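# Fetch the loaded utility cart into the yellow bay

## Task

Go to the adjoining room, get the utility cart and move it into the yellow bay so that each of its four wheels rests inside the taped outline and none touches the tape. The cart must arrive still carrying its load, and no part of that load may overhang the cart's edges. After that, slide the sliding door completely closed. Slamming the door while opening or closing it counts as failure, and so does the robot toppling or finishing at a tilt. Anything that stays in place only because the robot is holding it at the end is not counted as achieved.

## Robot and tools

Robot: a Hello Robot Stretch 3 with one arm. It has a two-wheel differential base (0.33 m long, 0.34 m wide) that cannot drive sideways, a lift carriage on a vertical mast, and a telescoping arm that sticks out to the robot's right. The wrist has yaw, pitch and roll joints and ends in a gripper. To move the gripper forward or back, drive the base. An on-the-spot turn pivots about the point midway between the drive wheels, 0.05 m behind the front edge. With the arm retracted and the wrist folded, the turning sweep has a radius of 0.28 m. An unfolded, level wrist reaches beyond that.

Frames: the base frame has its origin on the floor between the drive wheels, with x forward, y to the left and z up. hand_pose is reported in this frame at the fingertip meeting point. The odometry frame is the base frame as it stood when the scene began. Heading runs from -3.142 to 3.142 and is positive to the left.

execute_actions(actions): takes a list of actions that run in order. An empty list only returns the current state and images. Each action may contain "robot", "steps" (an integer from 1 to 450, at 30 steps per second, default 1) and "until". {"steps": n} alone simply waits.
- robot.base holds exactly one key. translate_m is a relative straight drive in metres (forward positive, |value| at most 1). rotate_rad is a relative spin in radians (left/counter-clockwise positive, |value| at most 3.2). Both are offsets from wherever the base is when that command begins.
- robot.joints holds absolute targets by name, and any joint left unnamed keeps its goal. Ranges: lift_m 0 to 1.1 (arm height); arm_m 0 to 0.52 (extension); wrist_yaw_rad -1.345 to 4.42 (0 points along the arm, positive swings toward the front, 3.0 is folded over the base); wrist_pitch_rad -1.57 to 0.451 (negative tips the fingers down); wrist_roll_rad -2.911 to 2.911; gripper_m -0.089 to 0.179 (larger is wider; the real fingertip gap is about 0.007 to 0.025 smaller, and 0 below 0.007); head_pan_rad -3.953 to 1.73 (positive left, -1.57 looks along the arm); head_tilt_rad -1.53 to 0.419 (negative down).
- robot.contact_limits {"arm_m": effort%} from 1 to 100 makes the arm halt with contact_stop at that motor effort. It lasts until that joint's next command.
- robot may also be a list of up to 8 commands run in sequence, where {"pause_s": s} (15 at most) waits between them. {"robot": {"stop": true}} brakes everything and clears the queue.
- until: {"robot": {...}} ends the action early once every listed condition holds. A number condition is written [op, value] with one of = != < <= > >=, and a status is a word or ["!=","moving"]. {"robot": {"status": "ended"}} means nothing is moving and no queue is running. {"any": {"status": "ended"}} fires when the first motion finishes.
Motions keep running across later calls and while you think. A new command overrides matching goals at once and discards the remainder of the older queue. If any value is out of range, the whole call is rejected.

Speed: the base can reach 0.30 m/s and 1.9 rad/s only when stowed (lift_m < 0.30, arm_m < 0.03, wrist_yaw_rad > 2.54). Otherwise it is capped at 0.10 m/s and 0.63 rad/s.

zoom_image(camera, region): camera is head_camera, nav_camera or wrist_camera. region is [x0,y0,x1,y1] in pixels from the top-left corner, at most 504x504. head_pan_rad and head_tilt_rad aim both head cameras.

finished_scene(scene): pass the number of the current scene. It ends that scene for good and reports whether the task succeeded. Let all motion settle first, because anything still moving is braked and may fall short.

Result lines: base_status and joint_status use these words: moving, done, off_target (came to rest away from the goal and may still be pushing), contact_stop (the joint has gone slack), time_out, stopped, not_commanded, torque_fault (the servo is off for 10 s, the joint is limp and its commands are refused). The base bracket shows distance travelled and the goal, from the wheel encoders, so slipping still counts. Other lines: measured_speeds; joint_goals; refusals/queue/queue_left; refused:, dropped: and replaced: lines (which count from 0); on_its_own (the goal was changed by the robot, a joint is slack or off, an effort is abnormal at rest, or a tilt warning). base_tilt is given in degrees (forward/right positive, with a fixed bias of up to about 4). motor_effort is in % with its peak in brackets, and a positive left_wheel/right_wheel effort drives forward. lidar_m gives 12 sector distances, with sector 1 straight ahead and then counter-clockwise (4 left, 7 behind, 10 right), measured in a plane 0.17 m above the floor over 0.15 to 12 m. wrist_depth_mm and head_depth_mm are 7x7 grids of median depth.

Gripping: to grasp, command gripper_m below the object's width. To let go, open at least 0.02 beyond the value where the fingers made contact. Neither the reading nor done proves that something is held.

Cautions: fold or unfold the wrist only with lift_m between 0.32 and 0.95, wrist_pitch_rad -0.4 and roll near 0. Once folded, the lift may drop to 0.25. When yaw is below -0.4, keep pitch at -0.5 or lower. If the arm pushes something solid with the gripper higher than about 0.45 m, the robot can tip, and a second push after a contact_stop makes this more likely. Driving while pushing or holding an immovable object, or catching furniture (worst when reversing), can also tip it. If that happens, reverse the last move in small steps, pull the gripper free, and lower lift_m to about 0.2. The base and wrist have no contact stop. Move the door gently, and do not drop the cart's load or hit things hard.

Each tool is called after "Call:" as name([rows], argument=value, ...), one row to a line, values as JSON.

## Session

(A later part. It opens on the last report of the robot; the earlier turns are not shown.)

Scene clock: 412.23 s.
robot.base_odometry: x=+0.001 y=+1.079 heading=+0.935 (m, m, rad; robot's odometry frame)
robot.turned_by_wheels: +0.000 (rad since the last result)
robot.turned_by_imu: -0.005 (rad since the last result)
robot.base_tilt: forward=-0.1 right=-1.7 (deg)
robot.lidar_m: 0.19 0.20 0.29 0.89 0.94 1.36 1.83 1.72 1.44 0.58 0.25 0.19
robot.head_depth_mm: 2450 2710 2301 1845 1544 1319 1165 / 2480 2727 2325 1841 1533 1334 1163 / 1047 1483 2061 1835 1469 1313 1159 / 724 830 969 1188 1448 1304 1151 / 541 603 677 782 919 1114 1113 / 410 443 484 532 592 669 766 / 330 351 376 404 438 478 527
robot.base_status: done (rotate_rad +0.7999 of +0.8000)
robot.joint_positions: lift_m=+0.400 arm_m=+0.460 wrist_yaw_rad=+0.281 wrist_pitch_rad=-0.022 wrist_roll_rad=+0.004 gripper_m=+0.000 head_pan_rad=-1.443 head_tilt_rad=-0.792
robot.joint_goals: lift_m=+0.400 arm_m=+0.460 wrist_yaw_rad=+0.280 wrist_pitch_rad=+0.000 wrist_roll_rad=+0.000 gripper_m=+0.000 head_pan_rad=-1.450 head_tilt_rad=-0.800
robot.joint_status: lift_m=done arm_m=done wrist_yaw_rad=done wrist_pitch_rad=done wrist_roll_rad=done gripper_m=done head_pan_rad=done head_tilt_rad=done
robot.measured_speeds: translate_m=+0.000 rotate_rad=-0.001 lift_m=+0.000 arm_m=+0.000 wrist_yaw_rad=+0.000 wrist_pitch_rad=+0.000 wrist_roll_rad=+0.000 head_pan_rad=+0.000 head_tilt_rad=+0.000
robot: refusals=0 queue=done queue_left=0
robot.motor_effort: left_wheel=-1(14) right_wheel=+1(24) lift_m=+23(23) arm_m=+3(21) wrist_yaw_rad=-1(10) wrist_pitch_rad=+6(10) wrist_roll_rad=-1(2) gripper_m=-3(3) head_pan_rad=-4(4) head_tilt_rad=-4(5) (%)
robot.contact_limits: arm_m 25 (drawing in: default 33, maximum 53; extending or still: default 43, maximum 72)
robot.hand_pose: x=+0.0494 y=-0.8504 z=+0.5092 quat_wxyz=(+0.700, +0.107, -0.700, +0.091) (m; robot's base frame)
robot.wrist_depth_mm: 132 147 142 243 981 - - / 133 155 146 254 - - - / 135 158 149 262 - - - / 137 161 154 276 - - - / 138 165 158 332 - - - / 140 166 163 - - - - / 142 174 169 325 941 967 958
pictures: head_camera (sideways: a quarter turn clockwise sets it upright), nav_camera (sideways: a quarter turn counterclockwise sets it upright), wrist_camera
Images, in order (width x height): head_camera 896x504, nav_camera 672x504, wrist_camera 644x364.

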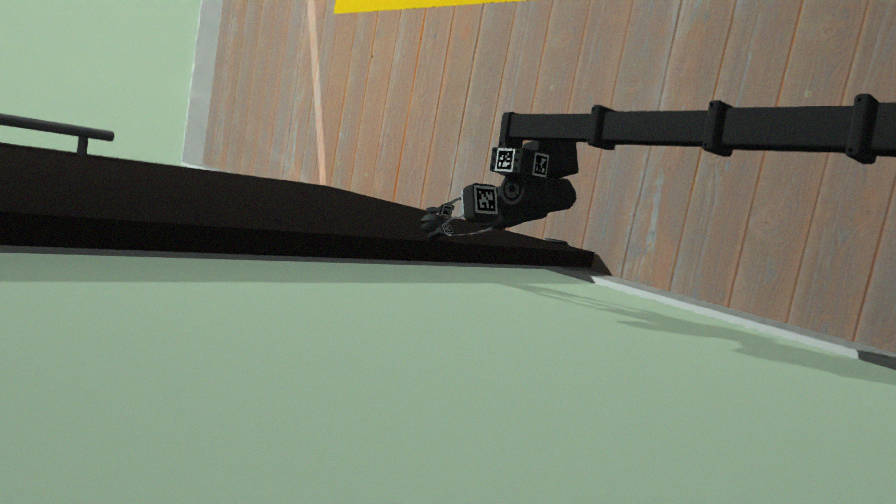

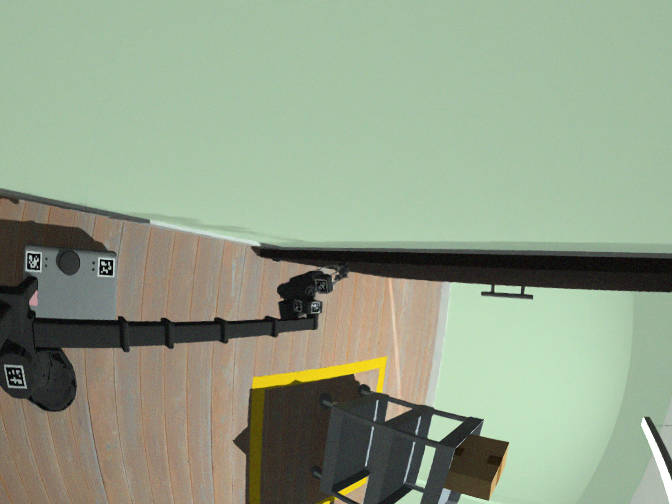

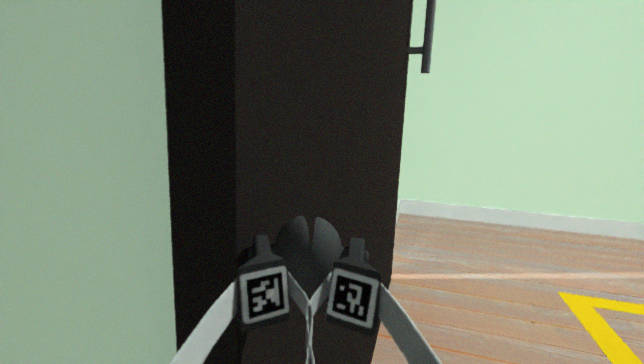

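Overshot; missed the edge.

Call:
execute_actions([
  {"robot":{"joints":{"arm_m":0.35}},"steps":60,"until":{"robot":{"status":"ended"}}},
  {"robot":{"joints":{"wrist_yaw_rad":0.37}},"steps":60,"until":{"robot":{"status":"ended"}}},
  {"robot":{"joints":{"arm_m":0.40},"contact_limits":{"arm_m":25}},"steps":100,"until":{"robot":{"status":"ended"}}},
  {"robot":{"joints":{"arm_m":0.45},"contact_limits":{"arm_m":25}},"steps":100,"until":{"robot":{"status":"ended"}}},
])

Scene clock: 417.70 s.
robot.base_odometry: x=+0.001 y=+1.079 heading=+0.935 (m, m, rad; robot's odometry frame)
robot.turned_by_wheels: +0.000 (rad since the last result)
robot.turned_by_imu: +0.001 (rad since the last result)
robot.base_tilt: forward=+0.0 right=-1.7 (deg)
robot.lidar_m: 0.19 0.20 0.29 0.89 0.94 1.36 1.83 1.72 1.44 0.58 0.25 0.19
robot.head_depth_mm: 2440 2702 2279 1834 1538 1337 1166 / 2461 2746 2256 1824 1536 1335 1157 / 1047 1474 2062 1818 1459 1320 1160 / 731 836 975 1187 1444 1310 1159 / 542 601 678 777 917 1109 1115 / 409 444 485 532 593 671 764 / 330 352 375 404 438 477 527
robot.base_status: done (rotate_rad +0.8000 of +0.8000)
robot.joint_positions: lift_m=+0.400 arm_m=+0.450 wrist_yaw_rad=+0.373 wrist_pitch_rad=-0.022 wrist_roll_rad=+0.004 gripper_m=+0.000 head_pan_rad=-1.443 head_tilt_rad=-0.792
robot.joint_goals: lift_m=+0.400 arm_m=+0.450 wrist_yaw_rad=+0.370 wrist_pitch_rad=+0.000 wrist_roll_rad=+0.000 gripper_m=+0.000 head_pan_rad=-1.450 head_tilt_rad=-0.800
robot.joint_status: lift_m=done arm_m=done wrist_yaw_rad=done wrist_pitch_rad=done wrist_roll_rad=done gripper_m=done head_pan_rad=done head_tilt_rad=done
robot.measured_speeds: translate_m=+0.000 rotate_rad=+0.000 lift_m=+0.000 arm_m=+0.000 wrist_yaw_rad=+0.000 wrist_pitch_rad=+0.000 wrist_roll_rad=+0.000 head_pan_rad=+0.000 head_tilt_rad=+0.000
robot: refusals=0 queue=done queue_left=0
robot.motor_effort: left_wheel=-1(3) right_wheel=+0(5) lift_m=+23(24) arm_m=+3(14) wrist_yaw_rad=-3(18) wrist_pitch_rad=+7(7) wrist_roll_rad=-1(1) gripper_m=-3(3) head_pan_rad=-4(4) head_tilt_rad=-4(4) (%)
robot.contact_limits: arm_m 25 (drawing in: default 33, maximum 53; extending or still: default 43, maximum 72)
robot.hand_pose: x=+0.0718 y=-0.8328 z=+0.5090 quat_wxyz=(+0.695, +0.140, -0.694, +0.123) (m; robot's base frame)
robot.wrist_depth_mm: 116 138 175 169 417 - - / 116 140 179 175 467 - - / 119 143 184 181 520 - - / 120 146 189 190 588 - - / 122 148 194 217 707 - - / 124 152 193 - - - - / 126 153 208 219 910 963 987
pictures: head_camera (sideways: a quarter turn clockwise sets it upright), nav_camera (sideways: a quarter turn counterclockwise sets it upright), wrist_camera
Images, in order (width x height): head_camera 896x504, nav_camera 672x504, wrist_camera 644x364.

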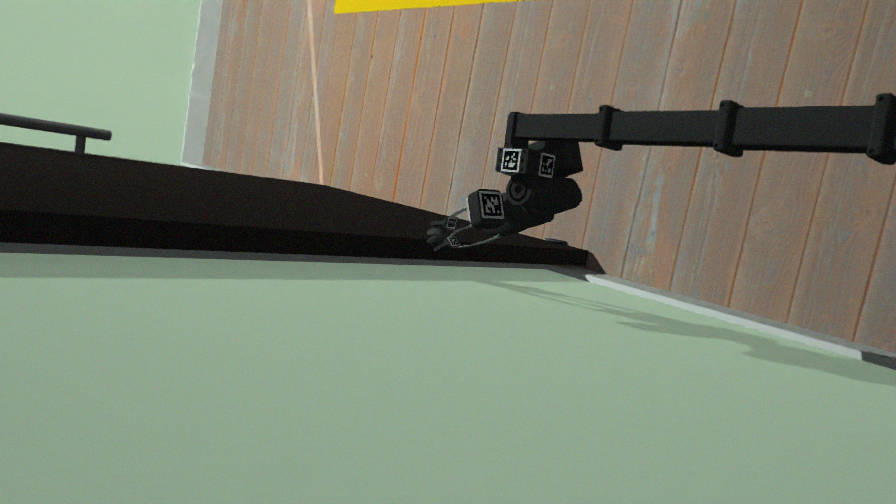

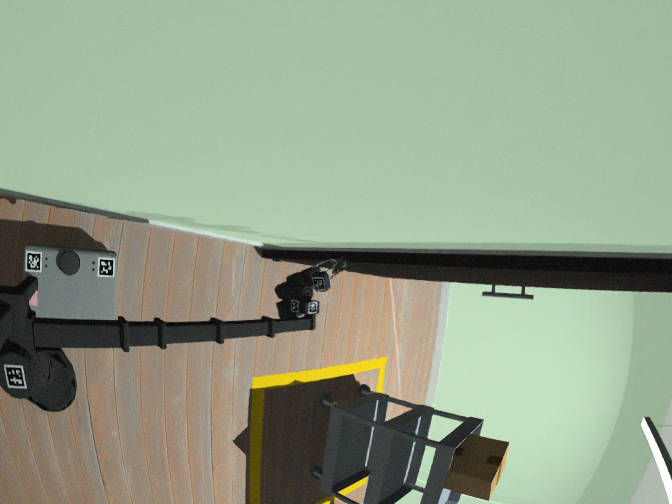

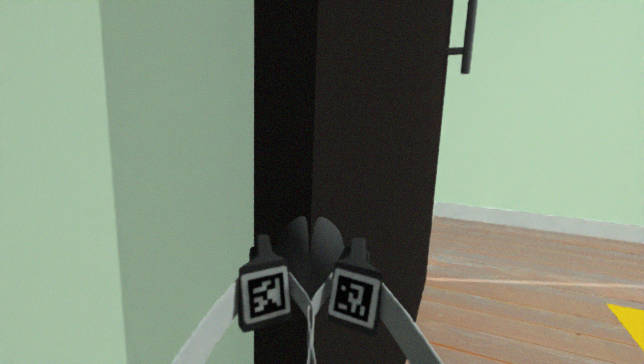

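Call:
execute_actions([
  {"robot":{"joints":{"arm_m":0.42}},"steps":60,"until":{"robot":{"status":"ended"}}},
  {"robot":{"joints":{"wrist_yaw_rad":0.42}},"steps":60,"until":{"robot":{"status":"ended"}}},
  {"robot":{"joints":{"arm_m":0.47},"contact_limits":{"arm_m":20}},"steps":100,"until":{"robot":{"status":"ended"}}},
  {"robot":{"joints":{"arm_m":0.50},"contact_limits":{"arm_m":20}},"steps":100,"until":{"robot":{"status":"ended"}}},
])

Scene clock: 421.90 s.
robot.base_odometry: x=+0.001 y=+1.079 heading=+0.935 (m, m, rad; robot's odometry frame)
robot.turned_by_wheels: +0.000 (rad since the last result)
robot.turned_by_imu: -0.006 (rad since the last result)
robot.base_tilt: forward=-0.1 right=-1.7 (deg)
robot.lidar_m: 0.19 0.20 0.29 0.89 0.94 1.35 1.83 1.73 1.44 0.60 0.25 0.19
robot.head_depth_mm: 2413 2731 2308 1835 1530 1326 1167 / 2486 2762 2268 1842 1538 1317 1161 / 1118 1594 2132 1898 1487 1314 1161 / 764 872 1036 1251 1454 1314 1153 / 558 619 695 803 940 1137 1116 / 418 452 492 541 604 680 777 / 336 358 382 410 443 485 533
robot.base_status: done (rotate_rad +0.8000 of +0.8000)
robot.joint_positions: lift_m=+0.400 arm_m=+0.500 wrist_yaw_rad=+0.418 wrist_pitch_rad=-0.023 wrist_roll_rad=+0.004 gripper_m=+0.000 head_pan_rad=-1.443 head_tilt_rad=-0.792
robot.joint_goals: lift_m=+0.400 arm_m=+0.500 wrist_yaw_rad=+0.420 wrist_pitch_rad=+0.000 wrist_roll_rad=+0.000 gripper_m=+0.000 head_pan_rad=-1.450 head_tilt_rad=-0.800
robot.joint_status: lift_m=done arm_m=done wrist_yaw_rad=done wrist_pitch_rad=done wrist_roll_rad=done gripper_m=done head_pan_rad=done head_tilt_rad=done
robot.measured_speeds: translate_m=+0.000 rotate_rad=+0.000 lift_m=+0.000 arm_m=+0.000 wrist_yaw_rad=+0.000 wrist_pitch_rad=+0.000 wrist_roll_rad=+0.000 head_pan_rad=+0.000 head_tilt_rad=+0.000
robot: refusals=0 queue=done queue_left=0
robot.motor_effort: left_wheel=+0(20) right_wheel=+0(25) lift_m=+23(23) arm_m=+3(23) wrist_yaw_rad=+2(10) wrist_pitch_rad=+7(8) wrist_roll_rad=-2(1) gripper_m=-3(2) head_pan_rad=-4(4) head_tilt_rad=-4(4) (%)
robot.contact_limits: arm_m 20 (drawing in: default 33, maximum 53; extending or still: default 43, maximum 72)
robot.hand_pose: x=+0.0823 y=-0.8784 z=+0.5089 quat_wxyz=(+0.692, +0.155, -0.691, +0.138) (m; robot's base frame)
robot.wrist_depth_mm: 111 131 178 174 329 - - / 112 134 181 180 354 - - / 114 136 187 183 390 - - / 116 139 191 188 441 - - / 117 141 195 195 486 - - / 119 144 182 - 739 - - / 121 146 216 207 887 980 963
pictures: head_camera (sideways: a quarter turn clockwise sets it upright), nav_camera (sideways: a quarter turn counterclockwise sets it upright), wrist_camera
Images, in order (width x height): head_camera 896x504, nav_camera 672x504, wrist_camera 644x364.

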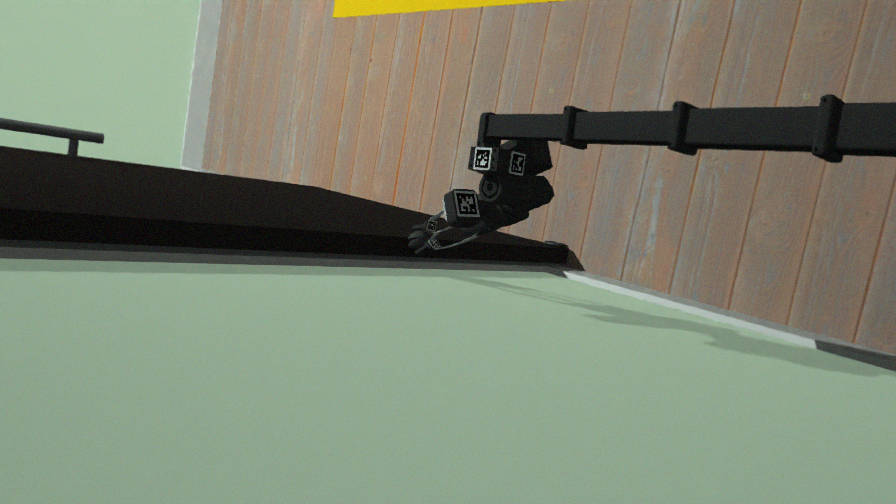

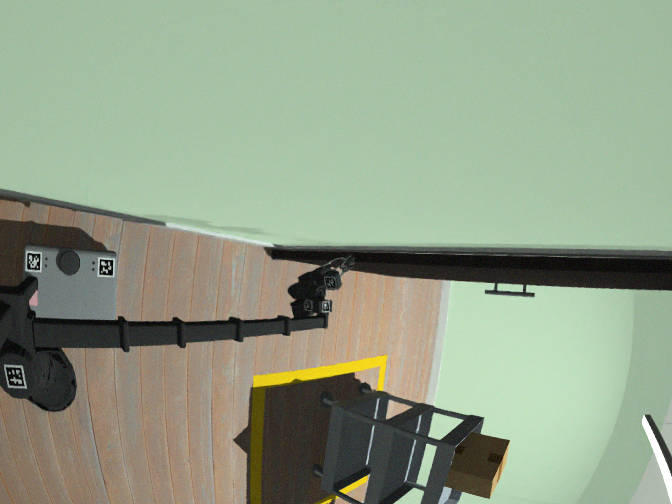

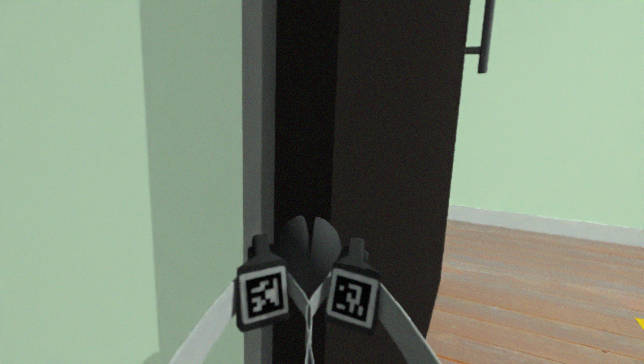

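Call:
execute_actions([
  {"robot":{"joints":{"arm_m":0.52},"contact_limits":{"arm_m":20}},"steps":100,"until":{"robot":{"status":"ended"}}},
  {"steps":10},
])

Scene clock: 423.23 s.
robot.base_odometry: x=+0.001 y=+1.079 heading=+0.934 (m, m, rad; robot's odometry frame)
robot.turned_by_wheels: -0.001 (rad since the last result)
robot.turned_by_imu: -0.001 (rad since the last result)
robot.base_tilt: forward=-0.1 right=-1.7 (deg)
robot.lidar_m: 0.19 0.20 0.29 0.89 0.94 1.35 1.82 1.73 1.44 0.60 0.25 0.19
robot.head_depth_mm: 2448 2725 2303 1855 1541 1326 1168 / 2517 2748 2253 1848 1529 1328 1161 / 1134 1639 2112 1891 1492 1318 1156 / 772 884 1051 1249 1457 1308 1152 / 561 623 700 803 941 1142 1125 / 421 455 496 545 603 681 780 / 338 358 383 412 446 486 533
robot.base_status: done (rotate_rad +0.7992 of +0.8000)
robot.joint_positions: lift_m=+0.400 arm_m=+0.517 wrist_yaw_rad=+0.413 wrist_pitch_rad=-0.025 wrist_roll_rad=+0.004 gripper_m=+0.000 head_pan_rad=-1.443 head_tilt_rad=-0.792
robot.joint_goals: lift_m=+0.400 arm_m=+0.520 wrist_yaw_rad=+0.420 wrist_pitch_rad=+0.000 wrist_roll_rad=+0.000 gripper_m=+0.000 head_pan_rad=-1.450 head_tilt_rad=-0.800
robot.joint_status: lift_m=done arm_m=done wrist_yaw_rad=done wrist_pitch_rad=done wrist_roll_rad=done gripper_m=done head_pan_rad=done head_tilt_rad=done
robot.measured_speeds: translate_m=+0.000 rotate_rad=+0.000 lift_m=+0.000 arm_m=+0.000 wrist_yaw_rad=+0.000 wrist_pitch_rad=+0.000 wrist_roll_rad=+0.000 head_pan_rad=+0.000 head_tilt_rad=+0.000
robot: refusals=0 queue=done queue_left=0
robot.motor_effort: left_wheel=-15(20) right_wheel=+17(24) lift_m=+24(23) arm_m=+14(20) wrist_yaw_rad=+6(8) wrist_pitch_rad=+7(8) wrist_roll_rad=-2(2) gripper_m=-2(3) head_pan_rad=-4(3) head_tilt_rad=-3(4) (%)
robot.contact_limits: arm_m 20 (drawing in: default 33, maximum 53; extending or still: default 43, maximum 72)
robot.hand_pose: x=+0.0812 y=-0.8962 z=+0.5084 quat_wxyz=(+0.693, +0.154, -0.691, +0.136) (m; robot's base frame)
robot.wrist_depth_mm: 111 133 171 167 346 - - / 113 135 174 173 378 - - / 115 138 180 176 409 - - / 117 141 185 182 466 - - / 119 144 188 197 511 - - / 121 146 185 - 810 - - / 122 147 202 199 861 976 986
pictures: head_camera (sideways: a quarter turn clockwise sets it upright), nav_camera (sideways: a quarter turn counterclockwise sets it upright), wrist_camera
Images, in order (width x height): head_camera 896x504, nav_camera 672x504, wrist_camera 644x364.

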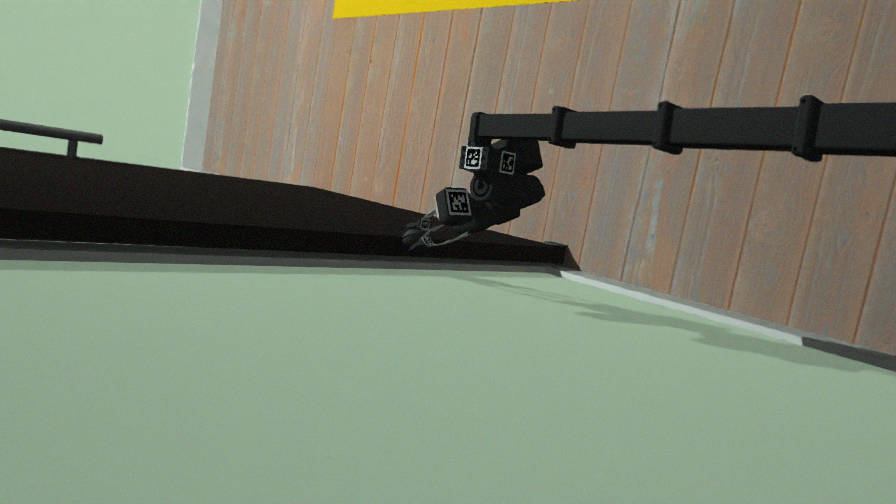

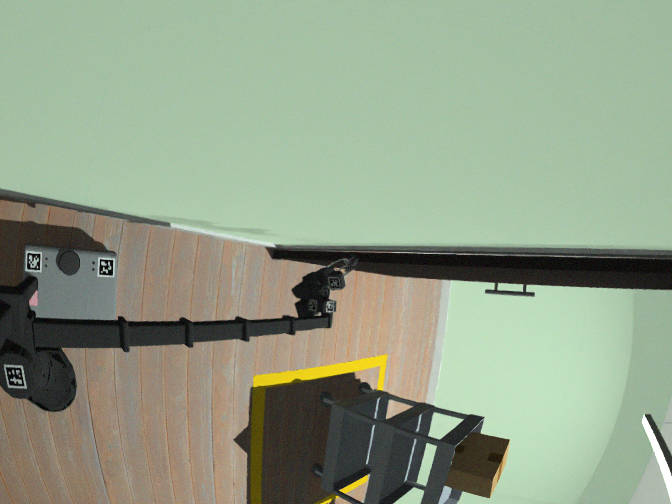

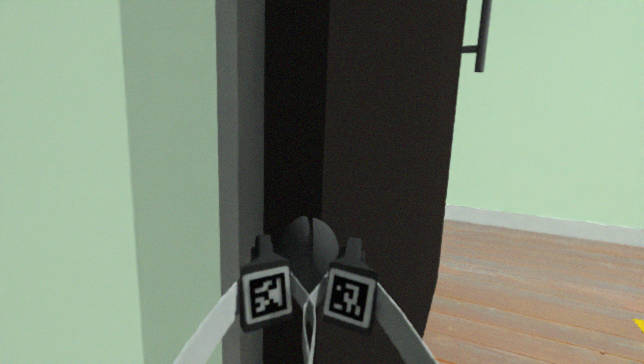

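Efforts now rising and holding: door is at its stop.

Call:
execute_actions([
  {"robot":{"joints":{"arm_m":0.4}},"steps":100,"until":{"robot":{"status":"ended"}}},
])

Call:
finished_scene(scene=1)

Scene clock: 425.37 s.
robot.base_odometry: x=+0.001 y=+1.079 heading=+0.935 (m, m, rad; robot's odometry frame)
robot.turned_by_wheels: +0.001 (rad since the last result)
robot.turned_by_imu: +0.002 (rad since the last result)
robot.base_tilt: forward=-0.1 right=-1.6 (deg)
robot.lidar_m: 0.19 0.20 0.29 0.89 0.94 1.35 1.82 1.73 1.44 0.60 0.25 0.19
robot.head_depth_mm: 2463 2705 2280 1838 1546 1324 1162 / 2471 2778 2286 1844 1548 1337 1158 / 1124 1604 2144 1836 1449 1311 1158 / 768 879 1051 1233 1458 1307 1147 / 556 619 695 800 937 1139 1123 / 418 452 493 542 602 678 781 / 336 357 381 410 444 483 532
robot.base_status: done (rotate_rad +0.8000 of +0.8000)
robot.joint_positions: lift_m=+0.400 arm_m=+0.400 wrist_yaw_rad=+0.418 wrist_pitch_rad=-0.022 wrist_roll_rad=+0.004 gripper_m=+0.000 head_pan_rad=-1.443 head_tilt_rad=-0.792
robot.joint_goals: lift_m=+0.400 arm_m=+0.400 wrist_yaw_rad=+0.420 wrist_pitch_rad=+0.000 wrist_roll_rad=+0.000 gripper_m=+0.000 head_pan_rad=-1.450 head_tilt_rad=-0.800
robot.joint_status: lift_m=done arm_m=done wrist_yaw_rad=done wrist_pitch_rad=done wrist_roll_rad=done gripper_m=done head_pan_rad=done head_tilt_rad=done
robot.measured_speeds: translate_m=+0.000 rotate_rad=+0.000 lift_m=+0.000 arm_m=+0.000 wrist_yaw_rad=+0.000 wrist_pitch_rad=+0.000 wrist_roll_rad=+0.000 head_pan_rad=+0.000 head_tilt_rad=+0.000
robot: refusals=0 queue=done queue_left=0
robot.motor_effort: left_wheel=-1(16) right_wheel=+0(17) lift_m=+24(24) arm_m=-4(15) wrist_yaw_rad=+2(6) wrist_pitch_rad=+7(7) wrist_roll_rad=-2(2) gripper_m=-3(3) head_pan_rad=-4(5) head_tilt_rad=-4(4) (%)
robot.hand_pose: x=+0.0823 y=-0.7789 z=+0.5090 quat_wxyz=(+0.692, +0.155, -0.691, +0.138) (m; robot's base frame)
robot.wrist_depth_mm: 116 138 188 272 357 - - / 118 141 191 277 387 - - / 120 143 197 284 431 - - / 122 146 203 293 475 - - / 123 150 205 302 534 - - / 126 152 191 - 809 - - / 127 154 233 317 920 942 968
pictures: head_camera (sideways: a quarter turn clockwise sets it upright), nav_camera (sideways: a quarter turn counterclockwise sets it upright), wrist_camera
Images, in order (width x height): head_camera 896x504, nav_camera 672x504, wrist_camera 644x364.

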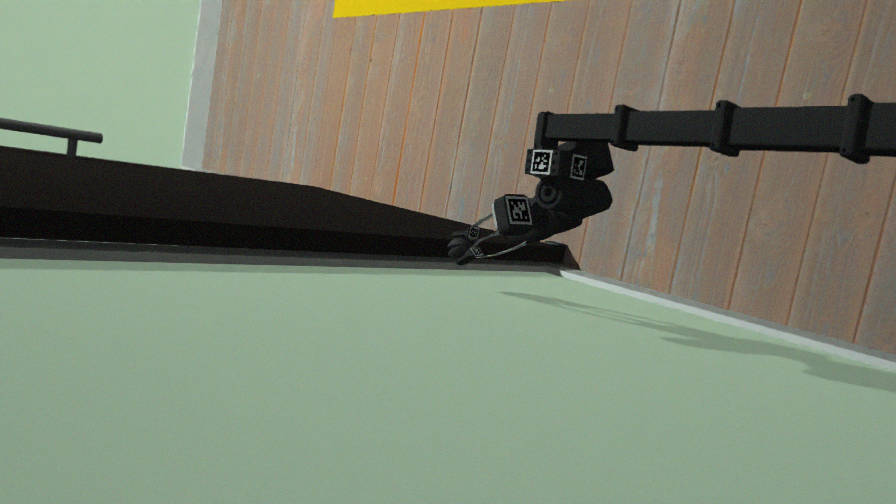

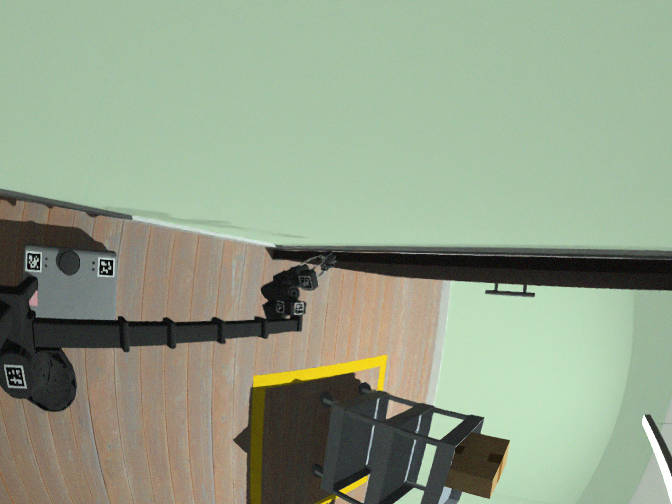

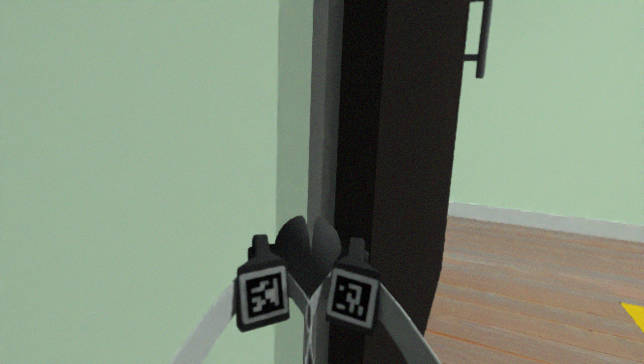

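The scene is finished: the task was done.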